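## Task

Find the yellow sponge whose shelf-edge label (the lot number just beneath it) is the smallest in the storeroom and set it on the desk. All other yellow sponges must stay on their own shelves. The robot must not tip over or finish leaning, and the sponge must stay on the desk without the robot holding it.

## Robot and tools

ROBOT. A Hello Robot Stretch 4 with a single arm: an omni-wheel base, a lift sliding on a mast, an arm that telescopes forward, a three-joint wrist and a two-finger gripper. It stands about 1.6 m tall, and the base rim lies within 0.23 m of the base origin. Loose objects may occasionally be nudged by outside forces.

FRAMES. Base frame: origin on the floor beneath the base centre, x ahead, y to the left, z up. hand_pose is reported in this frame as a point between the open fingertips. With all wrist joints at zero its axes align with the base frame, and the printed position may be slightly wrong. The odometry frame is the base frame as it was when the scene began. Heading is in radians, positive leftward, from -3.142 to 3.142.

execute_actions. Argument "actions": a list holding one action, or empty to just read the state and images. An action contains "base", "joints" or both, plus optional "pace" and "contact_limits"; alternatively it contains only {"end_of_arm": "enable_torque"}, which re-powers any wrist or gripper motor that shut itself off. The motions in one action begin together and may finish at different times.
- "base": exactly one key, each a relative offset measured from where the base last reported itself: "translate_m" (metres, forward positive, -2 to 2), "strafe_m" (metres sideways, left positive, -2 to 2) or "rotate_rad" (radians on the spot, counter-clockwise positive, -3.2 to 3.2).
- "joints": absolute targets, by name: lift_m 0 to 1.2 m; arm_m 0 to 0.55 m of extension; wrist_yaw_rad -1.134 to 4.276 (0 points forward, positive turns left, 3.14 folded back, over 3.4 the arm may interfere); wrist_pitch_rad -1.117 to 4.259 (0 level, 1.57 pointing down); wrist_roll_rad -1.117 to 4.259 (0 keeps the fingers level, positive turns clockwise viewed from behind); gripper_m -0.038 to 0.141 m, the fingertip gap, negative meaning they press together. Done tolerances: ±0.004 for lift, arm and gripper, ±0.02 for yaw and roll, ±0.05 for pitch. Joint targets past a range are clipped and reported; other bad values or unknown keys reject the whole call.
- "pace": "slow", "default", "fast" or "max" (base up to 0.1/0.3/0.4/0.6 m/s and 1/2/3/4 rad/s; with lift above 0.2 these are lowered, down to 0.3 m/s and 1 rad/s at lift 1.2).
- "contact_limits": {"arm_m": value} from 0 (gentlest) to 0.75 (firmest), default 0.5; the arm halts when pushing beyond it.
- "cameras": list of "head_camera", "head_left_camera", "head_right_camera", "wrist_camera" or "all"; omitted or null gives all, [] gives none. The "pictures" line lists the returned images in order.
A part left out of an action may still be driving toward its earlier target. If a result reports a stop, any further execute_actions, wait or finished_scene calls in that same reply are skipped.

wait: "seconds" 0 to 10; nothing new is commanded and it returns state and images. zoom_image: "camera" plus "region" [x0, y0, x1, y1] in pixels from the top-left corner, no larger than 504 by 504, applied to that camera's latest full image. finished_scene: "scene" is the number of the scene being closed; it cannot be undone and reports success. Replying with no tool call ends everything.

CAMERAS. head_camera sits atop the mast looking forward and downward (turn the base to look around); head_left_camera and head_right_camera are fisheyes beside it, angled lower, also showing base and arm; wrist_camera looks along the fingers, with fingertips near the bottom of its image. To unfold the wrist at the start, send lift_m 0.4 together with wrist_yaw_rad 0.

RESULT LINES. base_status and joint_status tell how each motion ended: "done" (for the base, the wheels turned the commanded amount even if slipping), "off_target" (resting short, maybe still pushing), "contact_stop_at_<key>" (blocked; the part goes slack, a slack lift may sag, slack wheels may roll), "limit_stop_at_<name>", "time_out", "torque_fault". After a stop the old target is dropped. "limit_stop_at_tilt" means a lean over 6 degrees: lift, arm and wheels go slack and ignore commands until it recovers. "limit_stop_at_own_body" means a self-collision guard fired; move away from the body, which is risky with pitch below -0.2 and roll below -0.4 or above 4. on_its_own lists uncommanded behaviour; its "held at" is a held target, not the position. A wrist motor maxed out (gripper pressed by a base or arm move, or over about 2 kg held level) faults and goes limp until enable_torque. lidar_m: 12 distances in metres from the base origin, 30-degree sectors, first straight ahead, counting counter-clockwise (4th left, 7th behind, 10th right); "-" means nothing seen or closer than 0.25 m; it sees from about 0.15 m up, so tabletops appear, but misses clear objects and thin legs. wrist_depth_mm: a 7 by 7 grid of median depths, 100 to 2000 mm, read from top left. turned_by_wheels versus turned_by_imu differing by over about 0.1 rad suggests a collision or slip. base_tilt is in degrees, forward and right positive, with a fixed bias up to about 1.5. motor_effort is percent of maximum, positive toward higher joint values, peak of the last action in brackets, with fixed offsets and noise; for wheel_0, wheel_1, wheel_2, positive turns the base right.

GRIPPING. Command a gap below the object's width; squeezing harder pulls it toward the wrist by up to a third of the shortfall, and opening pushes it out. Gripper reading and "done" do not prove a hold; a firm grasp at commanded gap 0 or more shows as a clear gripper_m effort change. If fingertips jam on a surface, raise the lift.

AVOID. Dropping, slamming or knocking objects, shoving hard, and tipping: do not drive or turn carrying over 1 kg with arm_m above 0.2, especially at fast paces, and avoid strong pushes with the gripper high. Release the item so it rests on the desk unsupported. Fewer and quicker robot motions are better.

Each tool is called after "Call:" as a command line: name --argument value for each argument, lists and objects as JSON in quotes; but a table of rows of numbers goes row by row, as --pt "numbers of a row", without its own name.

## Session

Call:
execute_actions --actions '[]'

Scene clock: 0.00 s.
base_odometry: x=+0.000 y=+0.000 heading=+0.000 (m, m, rad; odometry frame)
turned_by_wheels: +0.000 (rad since the last result)
turned_by_imu: +0.000 (rad since the last result)
base_tilt: forward=+0.7 right=-0.2 (deg)
lidar_m: 0.68 0.72 0.99 1.29 1.36 1.62 1.32 0.82 1.09 2.95 1.01 0.74
base_status: not commanded
joint_positions: lift_m=+0.264 arm_m=+0.001 wrist_yaw_rad=+3.191 wrist_pitch_rad=+0.000 wrist_roll_rad=+0.015 gripper_m=+0.057
joint_status: not commanded
motor_effort: lift_m=+20 arm_m=-1 wrist_yaw_rad=-1 wrist_pitch_rad=-6 wrist_roll_rad=-2 gripper_m=-1 wheel_0=+0 wheel_1=+0 wheel_2=+0 (%)
hand_pose: x=-0.1204 y=+0.0730 z=+0.4423 quat_wxyz=(-0.025, +0.000, +0.008, +1.000) (m; base frame)
wrist_depth_mm: - - 133 1618 1537 1576 1537 / - - 133 1618 1576 1537 1537 / - 110 135 1618 1618 1576 1576 / - 137 168 1576 1576 1576 1576 / 198 1756 1281 1661 1618 1576 1576 / 206 1430 198 1430 1160 1308 1255 / 200 931 1008 - 1008 917 946
pictures: head_camera, head_left_camera, head_right_camera, wrist_camera
Images, in order (width x height): head_camera 420x560, head_left_camera 420x672, head_right_camera 420x672, wrist_camera 616x392.

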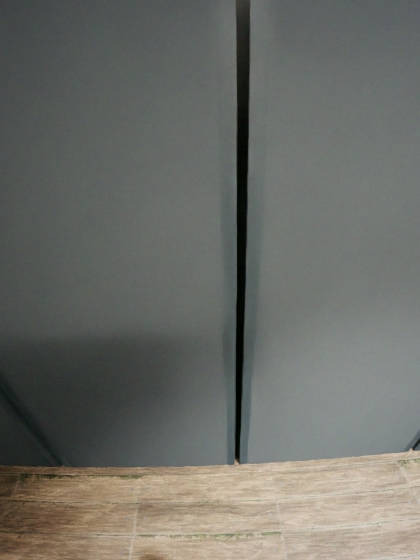

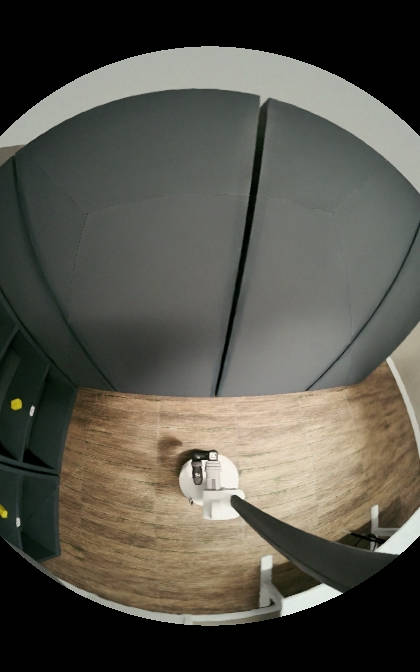

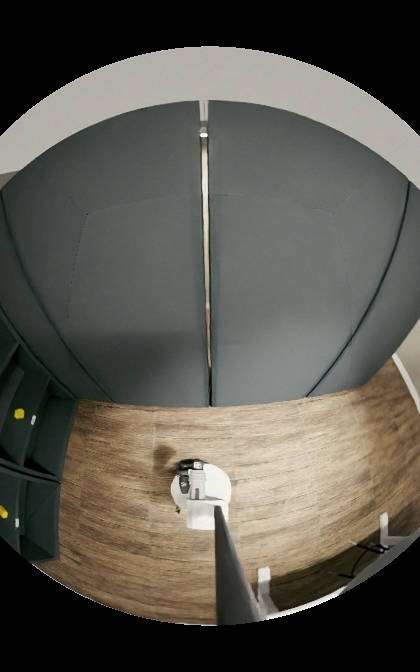

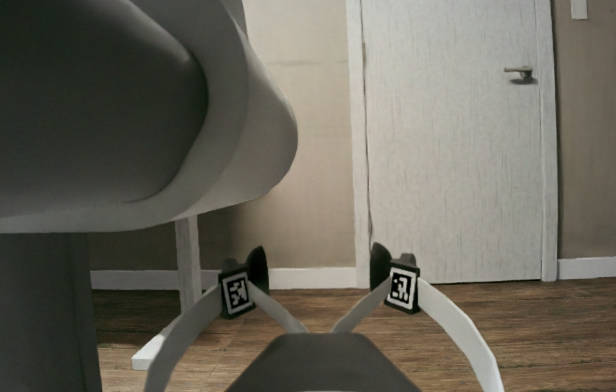

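Call:
execute_actions --actions '[{"base": {"rotate_rad": 1.58}, "joints": {"lift_m": 0.5, "wrist_yaw_rad": 0.3, "arm_m": 0.35, "gripper_m": 0.0}, "pace": "fast"}]'

Scene clock: 15.97 s.
base_odometry: x=+0.000 y=+0.000 heading=+1.580 (m, m, rad; odometry frame)
turned_by_wheels: +1.580 (rad since the last result)
turned_by_imu: +1.583 (rad since the last result)
base_tilt: forward=+0.7 right=-0.2 (deg)
lidar_m: 1.29 1.34 1.58 1.20 0.81 1.10 2.96 1.02 0.74 0.69 0.72 1.01
base_status: done
joint_positions: lift_m=+0.500 arm_m=+0.349 wrist_yaw_rad=+0.300 wrist_pitch_rad=+0.000 wrist_roll_rad=+0.015 gripper_m=+0.000
joint_status: all done
motor_effort: lift_m=+22(24) arm_m=+5(6) wrist_yaw_rad=-2(8) wrist_pitch_rad=-7(8) wrist_roll_rad=-1(2) gripper_m=-5(6) wheel_0=-1(7) wheel_1=-1(7) wheel_2=+0(9) (%)
hand_pose: x=+0.8214 y=+0.0019 z=+0.6781 quat_wxyz=(+0.989, +0.008, +0.001, +0.150) (m; base frame)
wrist_depth_mm: 1229 1336 1281 778 878 661 621 / 1118 1060 878 778 946 960 946 / 1182 1397 1308 798 1138 1042 976 / 1182 1366 1308 820 1138 1042 991 / 1118 1042 1008 768 931 788 831 / 1182 1499 1336 202 187 1042 1008 / 1205 1281 1281 - 1138 1042 1008
pictures: head_camera, head_left_camera, head_right_camera, wrist_camera
Images, in order (width x height): head_camera 420x560, head_left_camera 420x672, head_right_camera 420x672, wrist_camera 616x392.

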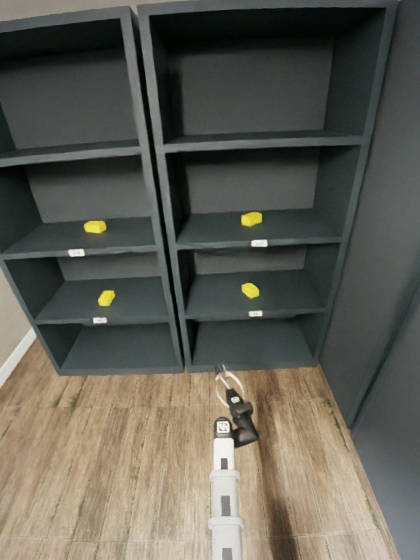

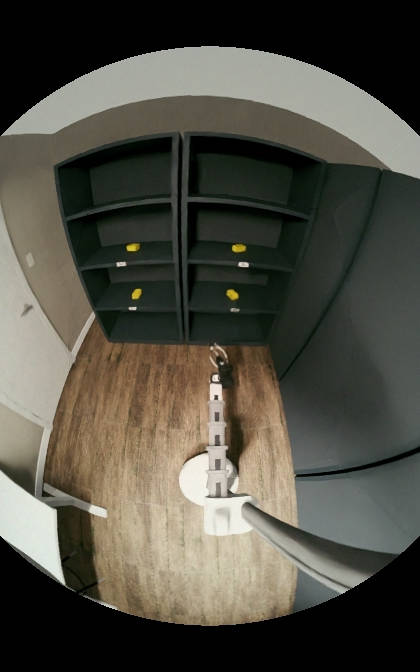

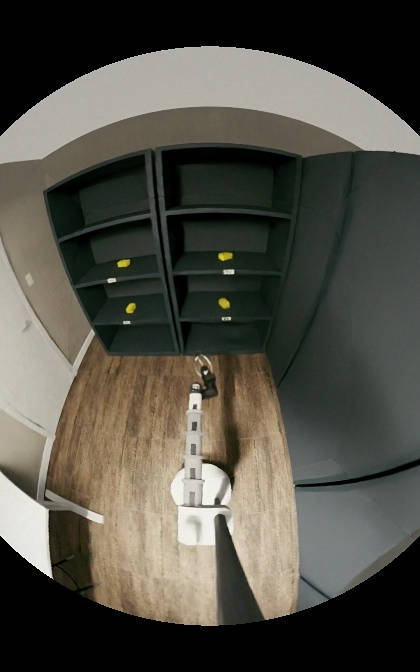

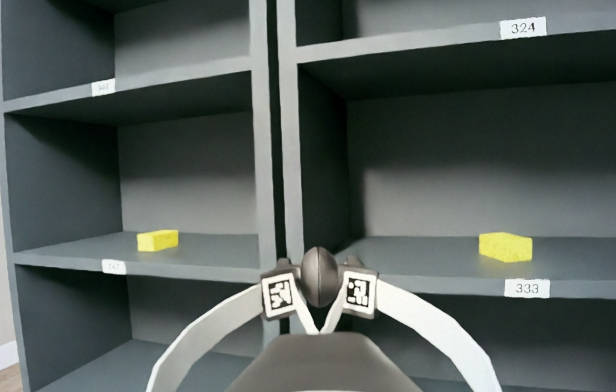

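Call:
zoom_image --camera "wrist_camera" --region '[80, 70, 130, 105]'

Call:
zoom_image --camera "wrist_camera" --region '[90, 250, 140, 285]'

Call:
zoom_image --camera "head_camera" --region '[60, 240, 100, 265]'

Call:
zoom_image --camera "head_camera" --region '[80, 308, 120, 333]'

Region (80, 70, 130, 105) of wrist_camera's 616x392 image, scaled by 10.080; it fills the top 353 rows of this view, and the rest is white.

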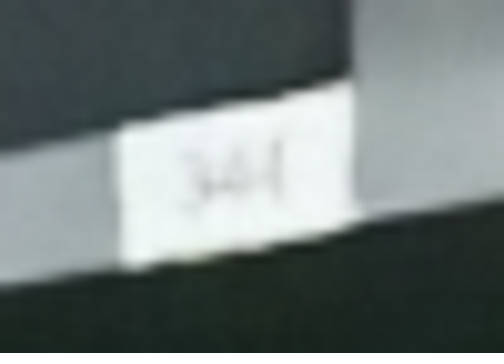

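Region (90, 250, 140, 285) of wrist_camera's 616x392 image, scaled by 10.080; it fills the top 353 rows of this view, and the rest is white.

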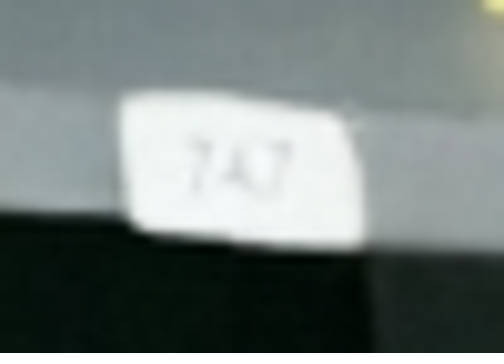

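Region (60, 240, 100, 265) of head_camera's 420x560 image, scaled by 12.600, with more detail than that image has; it fills the top 315 rows of this view, and the rest is white.

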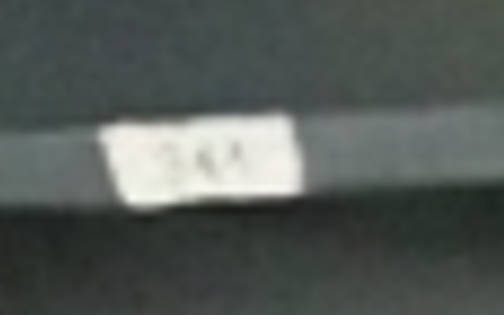

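Region (80, 308, 120, 333) of head_camera's 420x560 image, scaled by 12.600, with more detail than that image has; it fills the top 315 rows of this view, and the rest is white.

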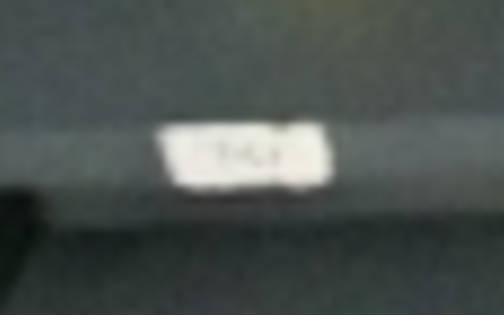

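Call:
zoom_image --camera "wrist_camera" --region '[60, 60, 160, 120]'

Call:
zoom_image --camera "wrist_camera" --region '[70, 235, 170, 295]'

Call:
zoom_image --camera "wrist_camera" --region '[470, 5, 590, 55]'

Region (60, 60, 160, 120) of wrist_camera's 616x392 image, scaled by 5.040; it fills the top 302 rows of this view, and the rest is white.

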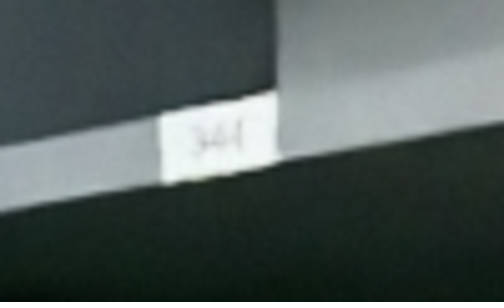

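Region (70, 235, 170, 295) of wrist_camera's 616x392 image, scaled by 5.040; it fills the top 302 rows of this view, and the rest is white.

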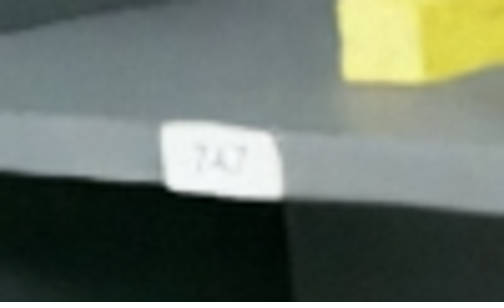

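Region (470, 5, 590, 55) of wrist_camera's 616x392 image, scaled by 4.200; it fills the top 210 rows of this view, and the rest is white.

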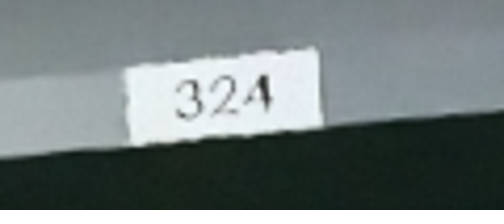

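Call:
execute_actions --actions '[{"base": {"translate_m": -0.45}, "joints": {"lift_m": 0.2, "wrist_yaw_rad": 1.57, "arm_m": 0.0}, "pace": "max"}]' --cameras '["head_right_camera"]'

Call:
execute_actions --actions '[{"base": {"translate_m": -1.98}, "pace": "max"}]' --cameras '["head_left_camera", "head_right_camera"]'

Scene clock: 32.20 s.
base_odometry: x=+0.004 y=-0.450 heading=+1.580 (m, m, rad; odometry frame)
turned_by_wheels: +0.000 (rad since the last result)
turned_by_imu: -0.003 (rad since the last result)
base_tilt: forward=+0.7 right=-0.2 (deg)
lidar_m: 1.75 1.80 1.61 0.73 0.78 1.12 2.49 1.05 0.75 0.67 0.74 0.99
base_status: done
joint_positions: lift_m=+0.200 arm_m=+0.002 wrist_yaw_rad=+1.570 wrist_pitch_rad=+0.000 wrist_roll_rad=+0.015 gripper_m=+0.000
joint_status: all done
motor_effort: lift_m=+18(20) arm_m=-5(8) wrist_yaw_rad=-1(4) wrist_pitch_rad=-6(6) wrist_roll_rad=-1(2) gripper_m=-5(4) wheel_0=+0(8) wheel_1=+0(7) wheel_2=+0(12) (%)
hand_pose: x=+0.2604 y=+0.2884 z=+0.3784 quat_wxyz=(+0.707, +0.005, +0.005, +0.707) (m; base frame)
wrist_depth_mm: 1499 1430 759 1464 1430 1430 1397 / 891 946 1008 1430 1464 1430 1397 / 1464 1464 1430 1464 1464 1430 1397 / 1464 1464 1499 1499 1430 1397 1499 / 1537 1499 1537 1464 1464 1464 1430 / 1255 1229 1060 203 187 1118 1098 / 891 866 798 - 809 759 809
pictures: head_right_camera
Images, in order (width x height): head_right_camera 420x672.

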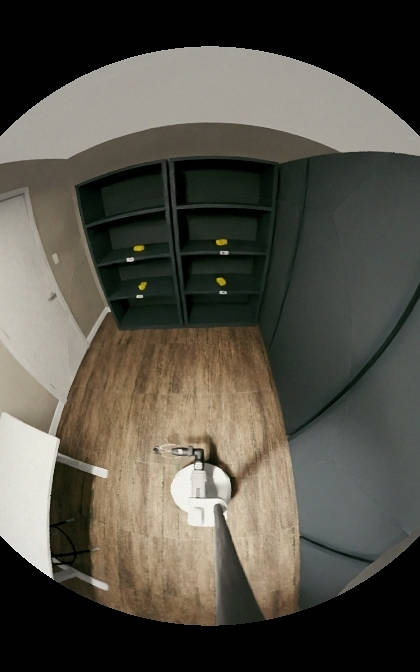

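Scene clock: 37.07 s.
base_odometry: x=+0.022 y=-2.430 heading=+1.580 (m, m, rad; odometry frame)
turned_by_wheels: +0.000 (rad since the last result)
turned_by_imu: -0.009 (rad since the last result)
base_tilt: forward=+0.7 right=-0.2 (deg)
lidar_m: 2.76 1.07 0.96 1.48 0.71 0.51 0.50 0.54 0.71 1.95 0.89 1.06
base_status: done
joint_positions: lift_m=+0.200 arm_m=+0.002 wrist_yaw_rad=+1.570 wrist_pitch_rad=+0.000 wrist_roll_rad=+0.015 gripper_m=+0.000
joint_status: not commanded
motor_effort: lift_m=+18(18) arm_m=-5(5) wrist_yaw_rad=-1(1) wrist_pitch_rad=-7(7) wrist_roll_rad=-2(2) gripper_m=-5(4) wheel_0=+0(8) wheel_1=+0(7) wheel_2=+1(13) (%)
hand_pose: x=+0.2605 y=+0.2884 z=+0.3784 quat_wxyz=(+0.707, +0.005, +0.005, +0.707) (m; base frame)
wrist_depth_mm: 1138 1430 1397 1366 1397 788 715 / 1118 1397 1430 1397 1430 991 960 / 1118 1430 1430 1397 1464 1430 1397 / 1118 1464 1430 1397 1430 1430 1430 / 1118 1499 1430 1430 1464 1397 1464 / 1098 1255 1060 204 186 991 1078 / 904 854 866 - 809 759 750
pictures: head_left_camera, head_right_camera
Images, in order (width x height): head_left_camera 420x672, head_right_camera 420x672.

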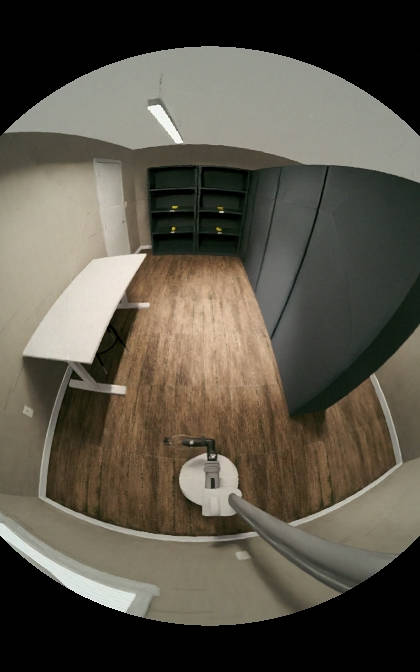

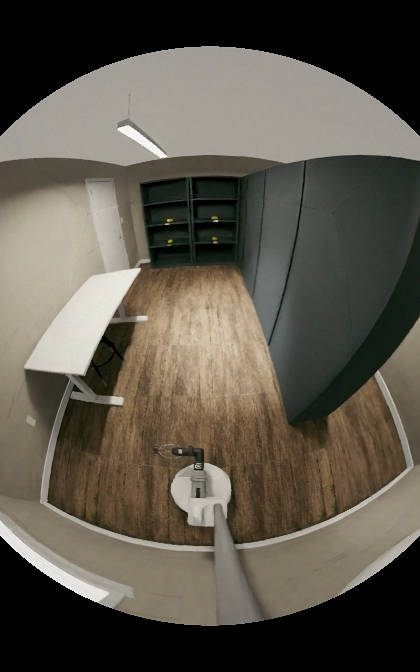

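Call:
execute_actions --actions '[{"base": {"strafe_m": -1.6}, "joints": {"lift_m": 0.5}, "pace": "max"}]'

Scene clock: 45.73 s.
base_odometry: x=+1.622 y=-2.415 heading=+1.580 (m, m, rad; odometry frame)
turned_by_wheels: +0.000 (rad since the last result)
turned_by_imu: -0.008 (rad since the last result)
base_tilt: forward=+0.8 right=-0.2 (deg)
lidar_m: 1.64 0.62 0.72 2.13 0.72 0.49 0.45 0.48 0.64 0.62 0.63 0.89
base_status: done
joint_positions: lift_m=+0.500 arm_m=+0.002 wrist_yaw_rad=+1.570 wrist_pitch_rad=+0.000 wrist_roll_rad=+0.015 gripper_m=+0.000
joint_status: all done
motor_effort: lift_m=+20(31) arm_m=-5(5) wrist_yaw_rad=-1(1) wrist_pitch_rad=-4(5) wrist_roll_rad=-2(2) gripper_m=-8(6) wheel_0=-1(13) wheel_1=+1(13) wheel_2=+1(1) (%)
hand_pose: x=+0.2605 y=+0.2884 z=+0.6782 quat_wxyz=(+0.707, +0.005, +0.005, +0.707) (m; base frame)
wrist_depth_mm: 1060 1618 - - - 539 382 / 1078 1537 - - - 539 387 / 1042 1537 - - - 554 389 / 1060 1576 - - - 559 397 / 1078 1499 - - - 574 399 / 1042 1499 1756 203 187 535 397 / 1008 1308 1430 - 1366 462 397
pictures: head_camera, head_left_camera, head_right_camera, wrist_camera
Images, in order (width x height): head_camera 420x560, head_left_camera 420x672, head_right_camera 420x672, wrist_camera 616x392.

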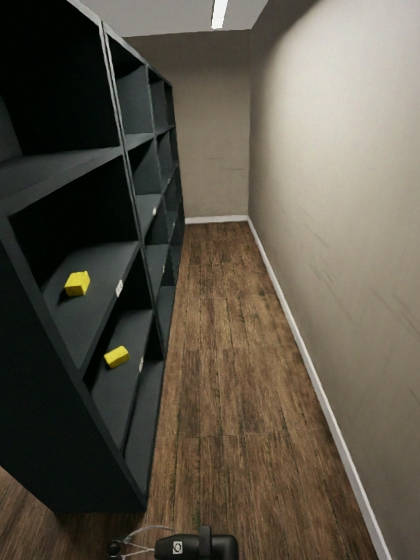

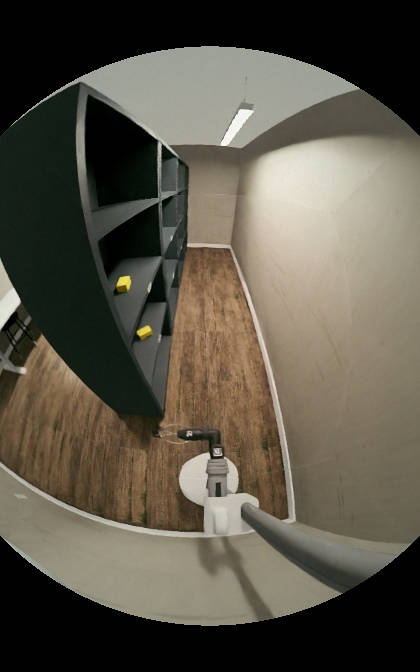

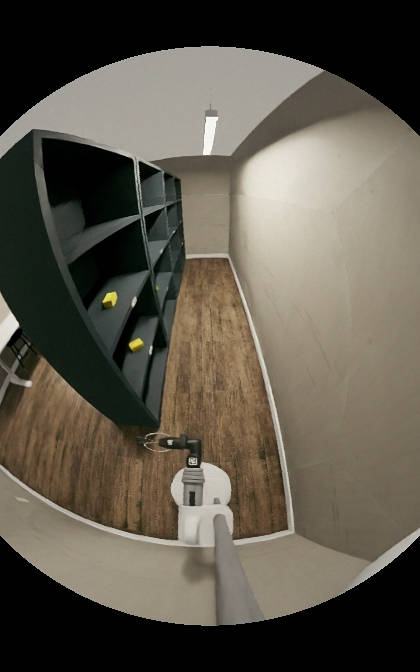

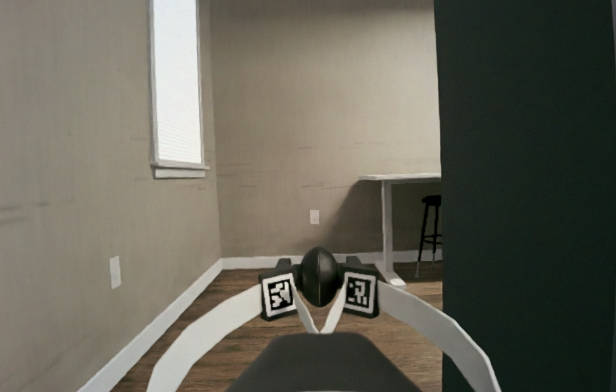

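Call:
execute_actions --actions '[{"base": {"strafe_m": -0.26}, "pace": "max"}]' --cameras '["head_camera"]'

Call:
execute_actions --actions '[{"base": {"translate_m": 1.1}, "pace": "max"}]'

Scene clock: 76.87 s.
base_odometry: x=+1.882 y=-2.412 heading=+1.580 (m, m, rad; odometry frame)
turned_by_wheels: +0.000 (rad since the last result)
turned_by_imu: -0.002 (rad since the last result)
base_tilt: forward=+0.7 right=-0.2 (deg)
lidar_m: 1.35 0.89 0.79 2.14 0.70 0.48 0.43 0.47 0.39 0.36 0.39 0.52
base_status: done
joint_positions: lift_m=+0.500 arm_m=+0.002 wrist_yaw_rad=+1.570 wrist_pitch_rad=+0.000 wrist_roll_rad=+0.015 gripper_m=+0.000
joint_status: not commanded
motor_effort: lift_m=+20(20) arm_m=-6(5) wrist_yaw_rad=-1(0) wrist_pitch_rad=-9(7) wrist_roll_rad=-2(2) gripper_m=-5(7) wheel_0=+0(11) wheel_1=+1(12) wheel_2=+1(2) (%)
hand_pose: x=+0.2605 y=+0.2884 z=+0.6782 quat_wxyz=(+0.707, +0.005, +0.005, +0.707) (m; base frame)
wrist_depth_mm: 1060 1537 - - - 591 597 / 1060 1576 - - - 603 960 / 1042 1537 - - - 615 991 / 1042 1499 - - - 627 991 / 1025 1499 - - - 634 842 / 1042 1464 1863 202 186 591 609 / 1008 1308 1397 - 976 569 1008
pictures: head_camera
Images, in order (width x height): head_camera 420x560.

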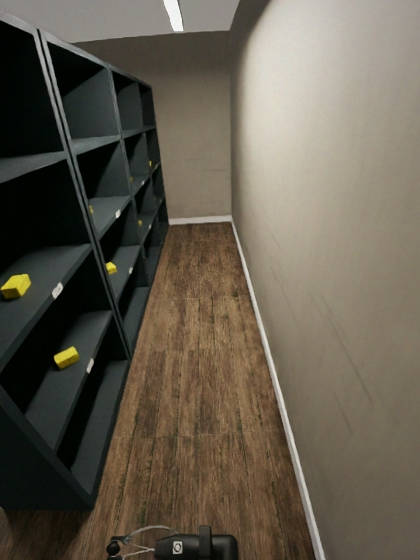

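Scene clock: 80.57 s.
base_odometry: x=+1.871 y=-1.312 heading=+1.580 (m, m, rad; odometry frame)
turned_by_wheels: +0.000 (rad since the last result)
turned_by_imu: +0.003 (rad since the last result)
base_tilt: forward=+0.7 right=-0.2 (deg)
lidar_m: 1.22 0.96 0.66 0.61 0.65 1.66 1.54 0.53 0.35 0.32 0.34 0.48
base_status: done
joint_positions: lift_m=+0.500 arm_m=+0.002 wrist_yaw_rad=+1.570 wrist_pitch_rad=+0.000 wrist_roll_rad=+0.015 gripper_m=+0.000
joint_status: not commanded
motor_effort: lift_m=+20(20) arm_m=-5(5) wrist_yaw_rad=-1(0) wrist_pitch_rad=-5(7) wrist_roll_rad=-2(2) gripper_m=-8(7) wheel_0=-1(7) wheel_1=+1(4) wheel_2=+0(13) (%)
hand_pose: x=+0.2605 y=+0.2884 z=+0.6782 quat_wxyz=(+0.707, +0.005, +0.005, +0.707) (m; base frame)
wrist_depth_mm: 788 597 591 580 580 597 603 / 768 820 878 798 661 960 946 / 1025 1025 1025 1008 699 1042 1025 / 1042 1042 1025 1025 732 1025 1025 / 976 1042 1025 866 615 891 750 / 647 640 603 203 187 621 1042 / 1042 1060 1060 - 609 1060 1060
pictures: head_camera, head_left_camera, head_right_camera, wrist_camera
Images, in order (width x height): head_camera 420x560, head_left_camera 420x672, head_right_camera 420x672, wrist_camera 616x392.

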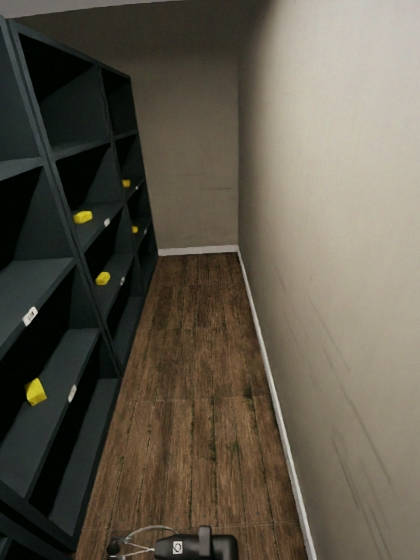

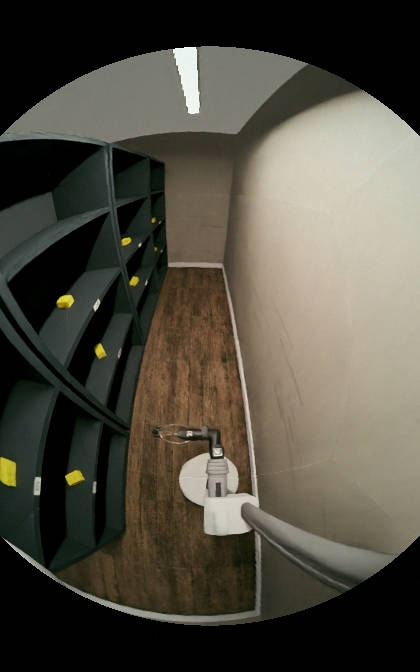

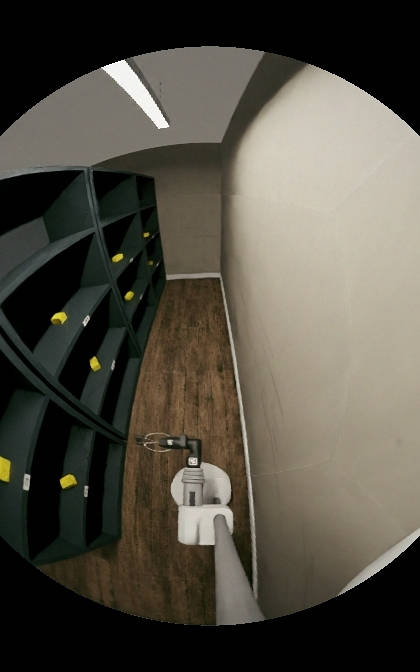

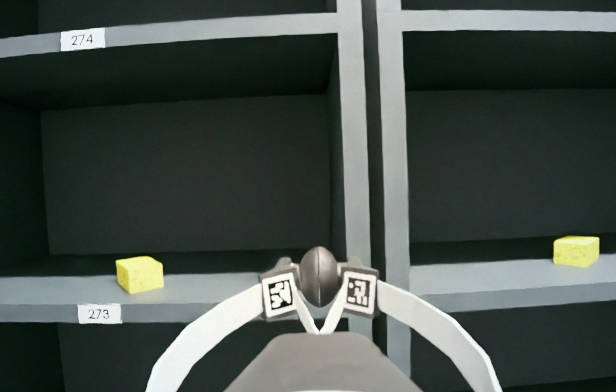

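Call:
execute_actions --actions '[{"base": {"rotate_rad": 0.04}, "joints": {"wrist_yaw_rad": 1.2}, "pace": "fast"}]' --cameras '["wrist_camera", "head_camera"]'

Scene clock: 86.47 s.
base_odometry: x=+1.871 y=-1.312 heading=+1.620 (m, m, rad; odometry frame)
turned_by_wheels: +0.040 (rad since the last result)
turned_by_imu: +0.039 (rad since the last result)
base_tilt: forward=+0.7 right=-0.2 (deg)
lidar_m: 1.40 0.90 0.65 0.62 0.66 1.63 1.33 0.50 0.35 0.32 0.35 0.50
base_status: done
joint_positions: lift_m=+0.500 arm_m=+0.002 wrist_yaw_rad=+1.200 wrist_pitch_rad=+0.000 wrist_roll_rad=+0.015 gripper_m=+0.000
joint_status: all done
motor_effort: lift_m=+20(20) arm_m=-5(5) wrist_yaw_rad=-2(9) wrist_pitch_rad=-7(6) wrist_roll_rad=-2(2) gripper_m=-7(8) wheel_0=+0(3) wheel_1=-1(7) wheel_2=+1(5) (%)
hand_pose: x=+0.3587 y=+0.2373 z=+0.6782 quat_wxyz=(+0.825, +0.006, +0.004, +0.565) (m; base frame)
wrist_depth_mm: 530 569 615 668 1182 1138 946 / 788 820 621 904 946 976 904 / 904 960 627 1118 1205 1229 976 / 917 960 627 1118 1229 1255 991 / 904 960 668 640 866 891 960 / 585 585 603 202 187 1205 1008 / 917 976 621 - 1229 1098 1025
pictures: head_camera, wrist_camera
Images, in order (width x height): head_camera 420x560, wrist_camera 616x392.

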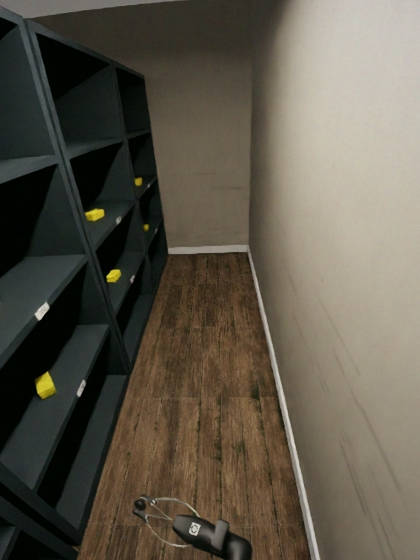

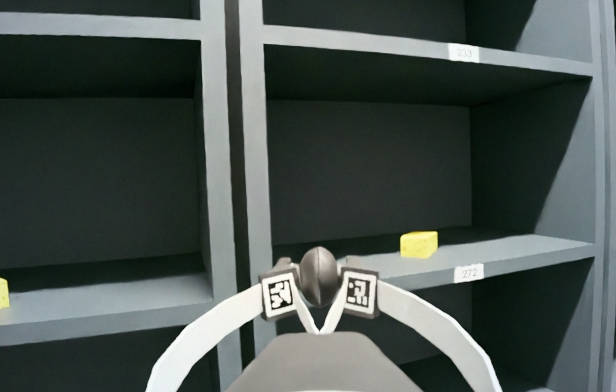

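Call:
zoom_image --camera "wrist_camera" --region '[430, 35, 500, 72]'

Call:
zoom_image --camera "wrist_camera" --region '[435, 255, 505, 292]'

Call:
zoom_image --camera "head_camera" --region '[20, 290, 65, 330]'

Region (430, 35, 500, 72) of wrist_camera's 616x392 image, scaled by 7.200; it fills the top 266 rows of this view, and the rest is white.

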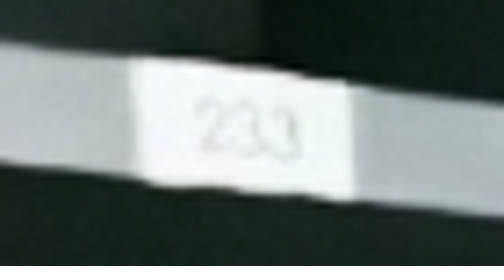

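Region (435, 255, 505, 292) of wrist_camera's 616x392 image, scaled by 7.200; it fills the top 266 rows of this view, and the rest is white.

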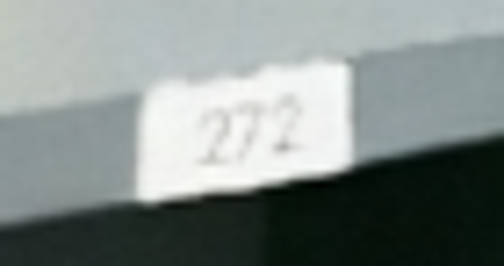

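Region (20, 290, 65, 330) of head_camera's 420x560 image, scaled by 11.200, with more detail than that image has.

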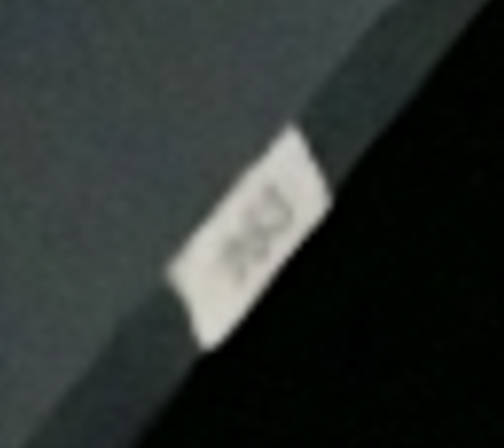

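Call:
execute_actions --actions '[{"base": {"translate_m": 1.42}, "joints": {"wrist_yaw_rad": 1.55, "arm_m": 0.5}, "pace": "max"}]'

Scene clock: 114.47 s.
base_odometry: x=+1.801 y=+0.106 heading=+1.621 (m, m, rad; odometry frame)
turned_by_wheels: +0.000 (rad since the last result)
turned_by_imu: +0.003 (rad since the last result)
base_tilt: forward=+0.7 right=-0.1 (deg)
lidar_m: 1.52 0.86 0.62 0.59 0.64 0.93 1.36 0.54 0.35 0.33 0.36 0.52
base_status: done
joint_positions: lift_m=+0.500 arm_m=+0.499 wrist_yaw_rad=+1.550 wrist_pitch_rad=+0.000 wrist_roll_rad=+0.015 gripper_m=+0.000
joint_status: all done
motor_effort: lift_m=+20(20) arm_m=+5(6) wrist_yaw_rad=+0(4) wrist_pitch_rad=-8(8) wrist_roll_rad=-1(2) gripper_m=-6(2) wheel_0=+0(6) wheel_1=+0(6) wheel_2=+1(13) (%)
hand_pose: x=+0.7634 y=+0.2866 z=+0.6782 quat_wxyz=(+0.714, +0.005, +0.005, +0.700) (m; base frame)
wrist_depth_mm: 569 569 564 549 569 597 591 / 778 820 878 820 750 976 976 / 1025 1008 991 991 759 991 976 / 1025 1042 991 1025 798 1008 991 / 991 1025 1025 564 621 878 831 / 647 640 580 203 188 580 609 / 1042 1042 1042 - 1025 991 1008
pictures: head_camera, head_left_camera, head_right_camera, wrist_camera
Images, in order (width x height): head_camera 420x560, head_left_camera 420x672, head_right_camera 420x672, wrist_camera 616x392.

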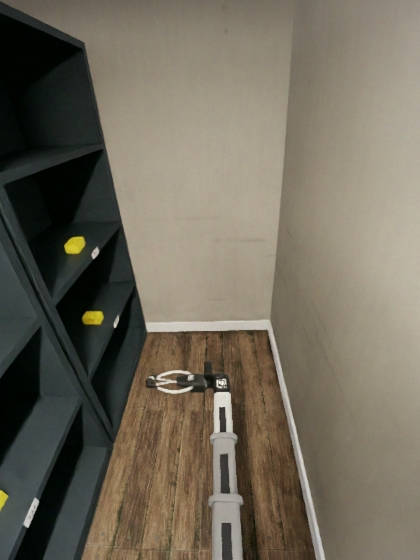

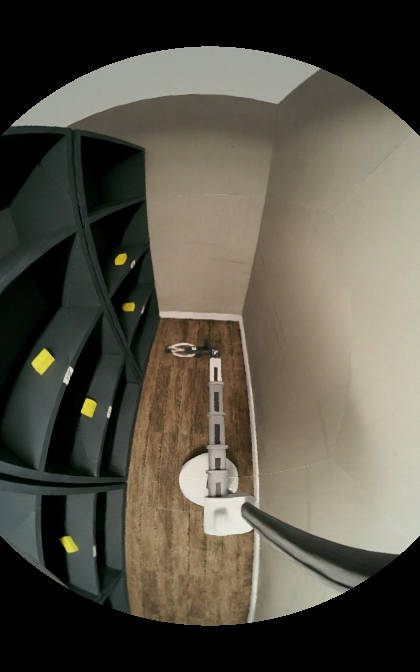

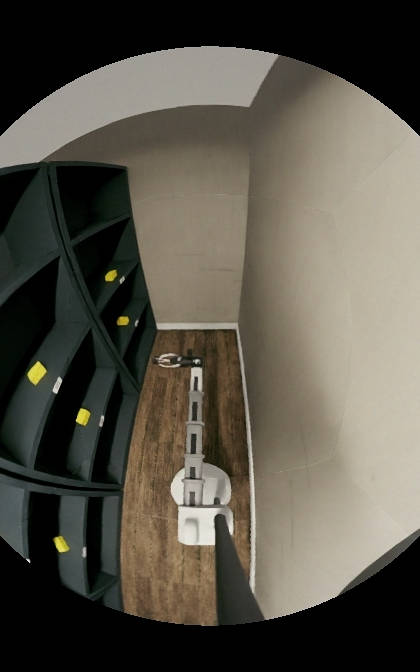

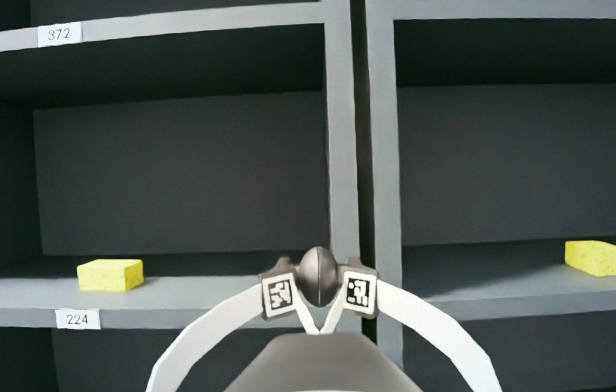

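Call:
execute_actions --actions '[{"base": {"translate_m": 0.31}, "joints": {"wrist_yaw_rad": 1.3, "arm_m": 0.3}, "pace": "max"}]' --cameras '["wrist_camera", "head_left_camera"]'

Scene clock: 123.33 s.
base_odometry: x=+1.785 y=+0.415 heading=+1.620 (m, m, rad; odometry frame)
turned_by_wheels: +0.000 (rad since the last result)
turned_by_imu: -0.001 (rad since the last result)
base_tilt: forward=+0.7 right=-0.2 (deg)
lidar_m: 1.42 0.87 0.63 0.59 0.64 0.90 1.39 0.51 0.37 0.34 0.38 0.53
base_status: done
joint_positions: lift_m=+0.500 arm_m=+0.301 wrist_yaw_rad=+1.300 wrist_pitch_rad=+0.000 wrist_roll_rad=+0.015 gripper_m=+0.000
joint_status: all done
motor_effort: lift_m=+20(20) arm_m=-6(5) wrist_yaw_rad=-1(3) wrist_pitch_rad=-9(6) wrist_roll_rad=-2(2) gripper_m=-5(7) wheel_0=+0(7) wheel_1=+0(5) wheel_2=-1(11) (%)
hand_pose: x=+0.6333 y=+0.2546 z=+0.6782 quat_wxyz=(+0.796, +0.006, +0.005, +0.605) (m; base frame)
wrist_depth_mm: 521 535 564 609 634 691 768 / 768 741 707 917 946 946 854 / 904 917 891 1042 1098 1138 904 / 904 946 809 1060 1098 1118 917 / 904 917 768 976 809 866 842 / 591 580 559 203 186 1098 917 / 917 946 574 - 1160 1060 917
pictures: head_left_camera, wrist_camera
Images, in order (width x height): head_left_camera 420x672, wrist_camera 616x392.

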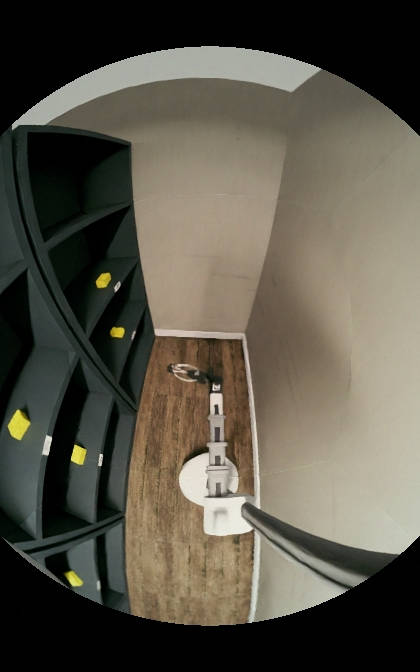

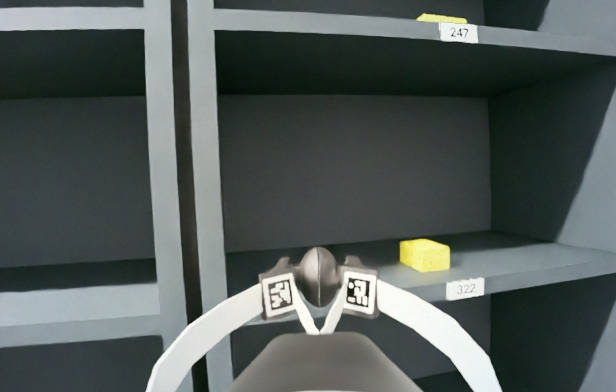

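Call:
zoom_image --camera "wrist_camera" --region '[430, 268, 500, 308]'

Call:
zoom_image --camera "wrist_camera" --region '[424, 12, 494, 52]'

Region (430, 268, 500, 308) of wrist_camera's 616x392 image, scaled by 7.200; it fills the top 288 rows of this view, and the rest is white.

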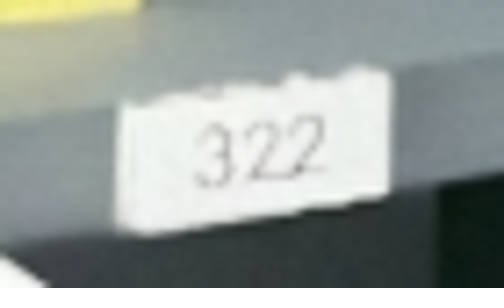

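Region (424, 12, 494, 52) of wrist_camera's 616x392 image, scaled by 7.200; it fills the top 288 rows of this view, and the rest is white.

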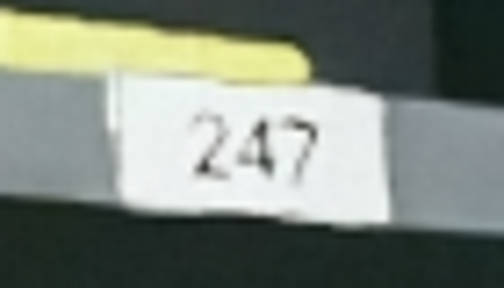

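Call:
execute_actions --actions '[{"joints": {"arm_m": 0.0, "wrist_yaw_rad": 0.0, "lift_m": 0.485, "wrist_pitch_rad": 0.25, "gripper_m": 0.14}, "base": {"rotate_rad": 1.567}, "pace": "fast"}]'

Scene clock: 135.40 s.
base_odometry: x=+1.785 y=+0.415 heading=-3.096 (m, m, rad; odometry frame)
turned_by_wheels: +1.567 (rad since the last result)
turned_by_imu: +1.571 (rad since the last result)
base_tilt: forward=+0.7 right=-0.2 (deg)
lidar_m: 0.59 0.64 0.90 1.41 0.52 0.36 0.35 0.37 0.51 1.41 0.89 0.64
base_status: done
joint_positions: lift_m=+0.485 arm_m=+0.002 wrist_yaw_rad=+0.000 wrist_pitch_rad=+0.252 wrist_roll_rad=+0.015 gripper_m=+0.140
joint_status: all done
motor_effort: lift_m=+17(21) arm_m=-6(5) wrist_yaw_rad=-2(10) wrist_pitch_rad=-6(6) wrist_roll_rad=-1(2) gripper_m=-1(5) wheel_0=+1(8) wheel_1=+1(9) wheel_2=-1(8) (%)
hand_pose: x=+0.4523 y=-0.0873 z=+0.5914 quat_wxyz=(+0.992, +0.008, +0.126, -0.001) (m; base frame)
wrist_depth_mm: 615 768 768 759 768 750 569 / 621 798 798 798 788 778 580 / 615 831 842 820 820 788 591 / 559 585 569 500 539 521 500 / 436 433 424 424 418 410 413 / 597 750 976 946 931 699 591 / 591 788 891 - 842 768 591
pictures: head_camera, head_left_camera, head_right_camera, wrist_camera
Images, in order (width x height): head_camera 420x560, head_left_camera 420x672, head_right_camera 420x672, wrist_camera 616x392.

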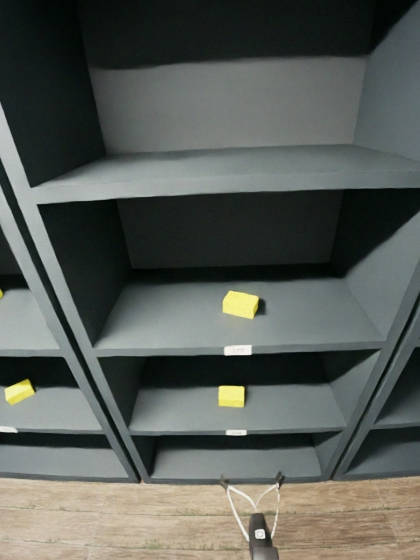

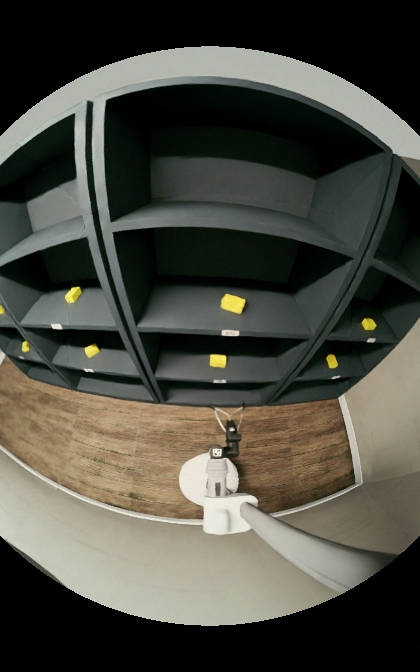

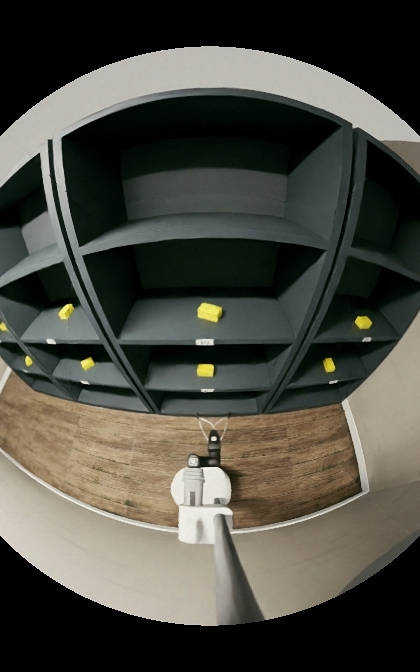

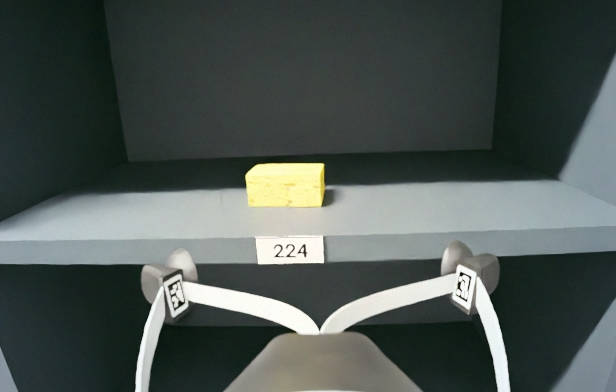

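Call:
zoom_image --camera "wrist_camera" --region '[220, 145, 360, 275]'

Call:
zoom_image --camera "head_camera" --region '[190, 370, 310, 500]'

Region (220, 145, 360, 275) of wrist_camera's 616x392 image, scaled by 3.600; it fills the top 468 rows of this view, and the rest is white.

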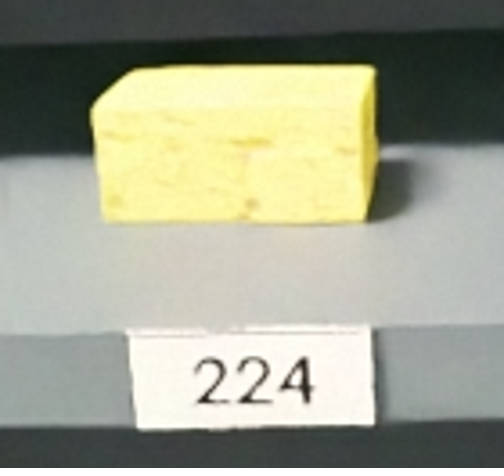

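Region (190, 370, 310, 500) of head_camera's 420x560 image, scaled by 3.877, with more detail than that image has; it fills the left 465 columns of this view, and the rest is white.

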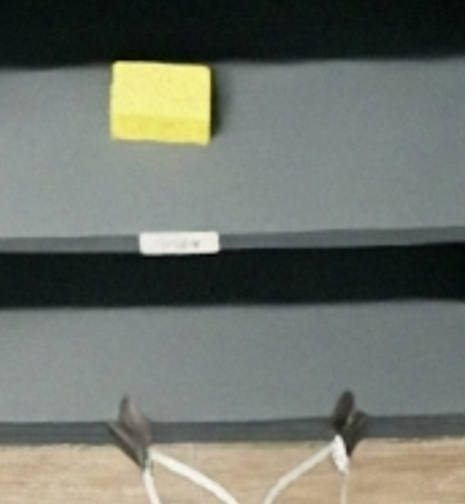

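Call:
execute_actions --actions '[{"joints": {"arm_m": 0.22, "lift_m": 0.457}, "base": {"strafe_m": 0.047}, "contact_limits": {"arm_m": 0.25}, "pace": "fast"}]' --cameras '["wrist_camera", "head_camera"]'

Scene clock: 151.10 s.
base_odometry: x=+1.787 y=+0.369 heading=-3.096 (m, m, rad; odometry frame)
turned_by_wheels: +0.000 (rad since the last result)
turned_by_imu: -0.001 (rad since the last result)
base_tilt: forward=+0.8 right=-0.2 (deg)
lidar_m: 0.58 0.62 0.91 1.41 0.50 0.37 0.32 0.36 0.52 1.46 0.89 0.62
base_status: done
joint_positions: lift_m=+0.457 arm_m=+0.219 wrist_yaw_rad=+0.000 wrist_pitch_rad=+0.252 wrist_roll_rad=+0.015 gripper_m=+0.140
joint_status: all done
motor_effort: lift_m=+17(17) arm_m=+5(5) wrist_yaw_rad=-1(0) wrist_pitch_rad=-5(7) wrist_roll_rad=-1(2) gripper_m=+0(2) wheel_0=+2(8) wheel_1=+0(12) wheel_2=-1(1) (%)
contact_limits: arm_m 0.25
hand_pose: x=+0.6693 y=-0.0874 z=+0.5634 quat_wxyz=(+0.992, +0.008, +0.126, -0.001) (m; base frame)
wrist_depth_mm: 549 574 569 564 559 559 554 / 554 591 597 591 585 574 580 / 549 627 621 615 609 603 597 / 500 488 469 307 407 430 415 / 327 322 300 291 289 277 290 / 241 229 216 235 211 208 220 / 211 209 207 - 201 200 200
pictures: head_camera, wrist_camera
Images, in order (width x height): head_camera 420x560, wrist_camera 616x392.

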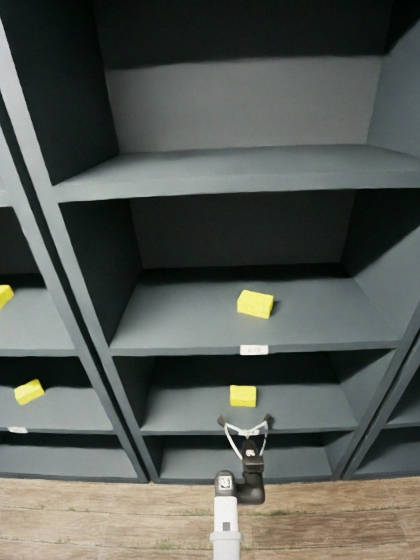

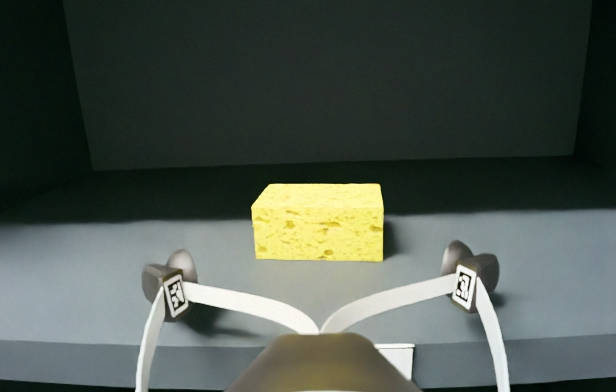

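Call:
execute_actions --actions '[{"joints": {"arm_m": 0.33, "lift_m": 0.453}, "contact_limits": {"arm_m": 0.25}, "pace": "default"}]' --cameras '["wrist_camera"]'

Scene clock: 156.03 s.
base_odometry: x=+1.787 y=+0.369 heading=-3.096 (m, m, rad; odometry frame)
turned_by_wheels: +0.000 (rad since the last result)
turned_by_imu: -0.001 (rad since the last result)
base_tilt: forward=+0.8 right=-0.1 (deg)
lidar_m: 0.58 0.63 0.90 1.40 0.50 0.38 0.33 0.37 0.53 1.47 0.89 0.64
base_status: not commanded
joint_positions: lift_m=+0.453 arm_m=+0.329 wrist_yaw_rad=+0.000 wrist_pitch_rad=+0.252 wrist_roll_rad=+0.015 gripper_m=+0.140
joint_status: all done
motor_effort: lift_m=+17(15) arm_m=+5(6) wrist_yaw_rad=-1(1) wrist_pitch_rad=-6(8) wrist_roll_rad=-1(1) gripper_m=-2(1) wheel_0=+2(2) wheel_1=+1(0) wheel_2=-1(2) (%)
contact_limits: arm_m 0.25
hand_pose: x=+0.7793 y=-0.0874 z=+0.5594 quat_wxyz=(+0.992, +0.008, +0.126, -0.001) (m; base frame)
wrist_depth_mm: 477 473 469 469 466 462 455 / 496 496 492 488 484 484 473 / 512 517 517 508 504 504 500 / 488 477 459 439 427 415 402 / 317 314 224 200 211 267 281 / 235 221 195 186 186 202 215 / 189 185 191 - 185 176 -
pictures: wrist_camera
Images, in order (width x height): wrist_camera 616x392.

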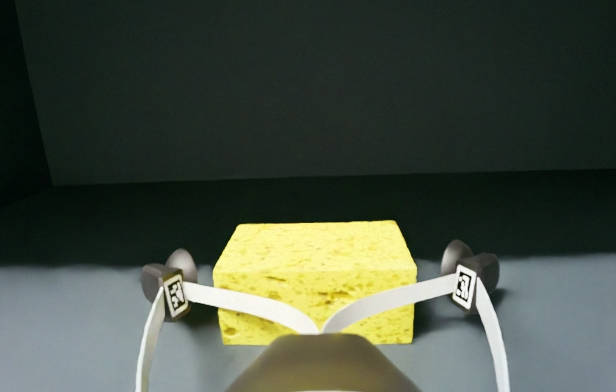

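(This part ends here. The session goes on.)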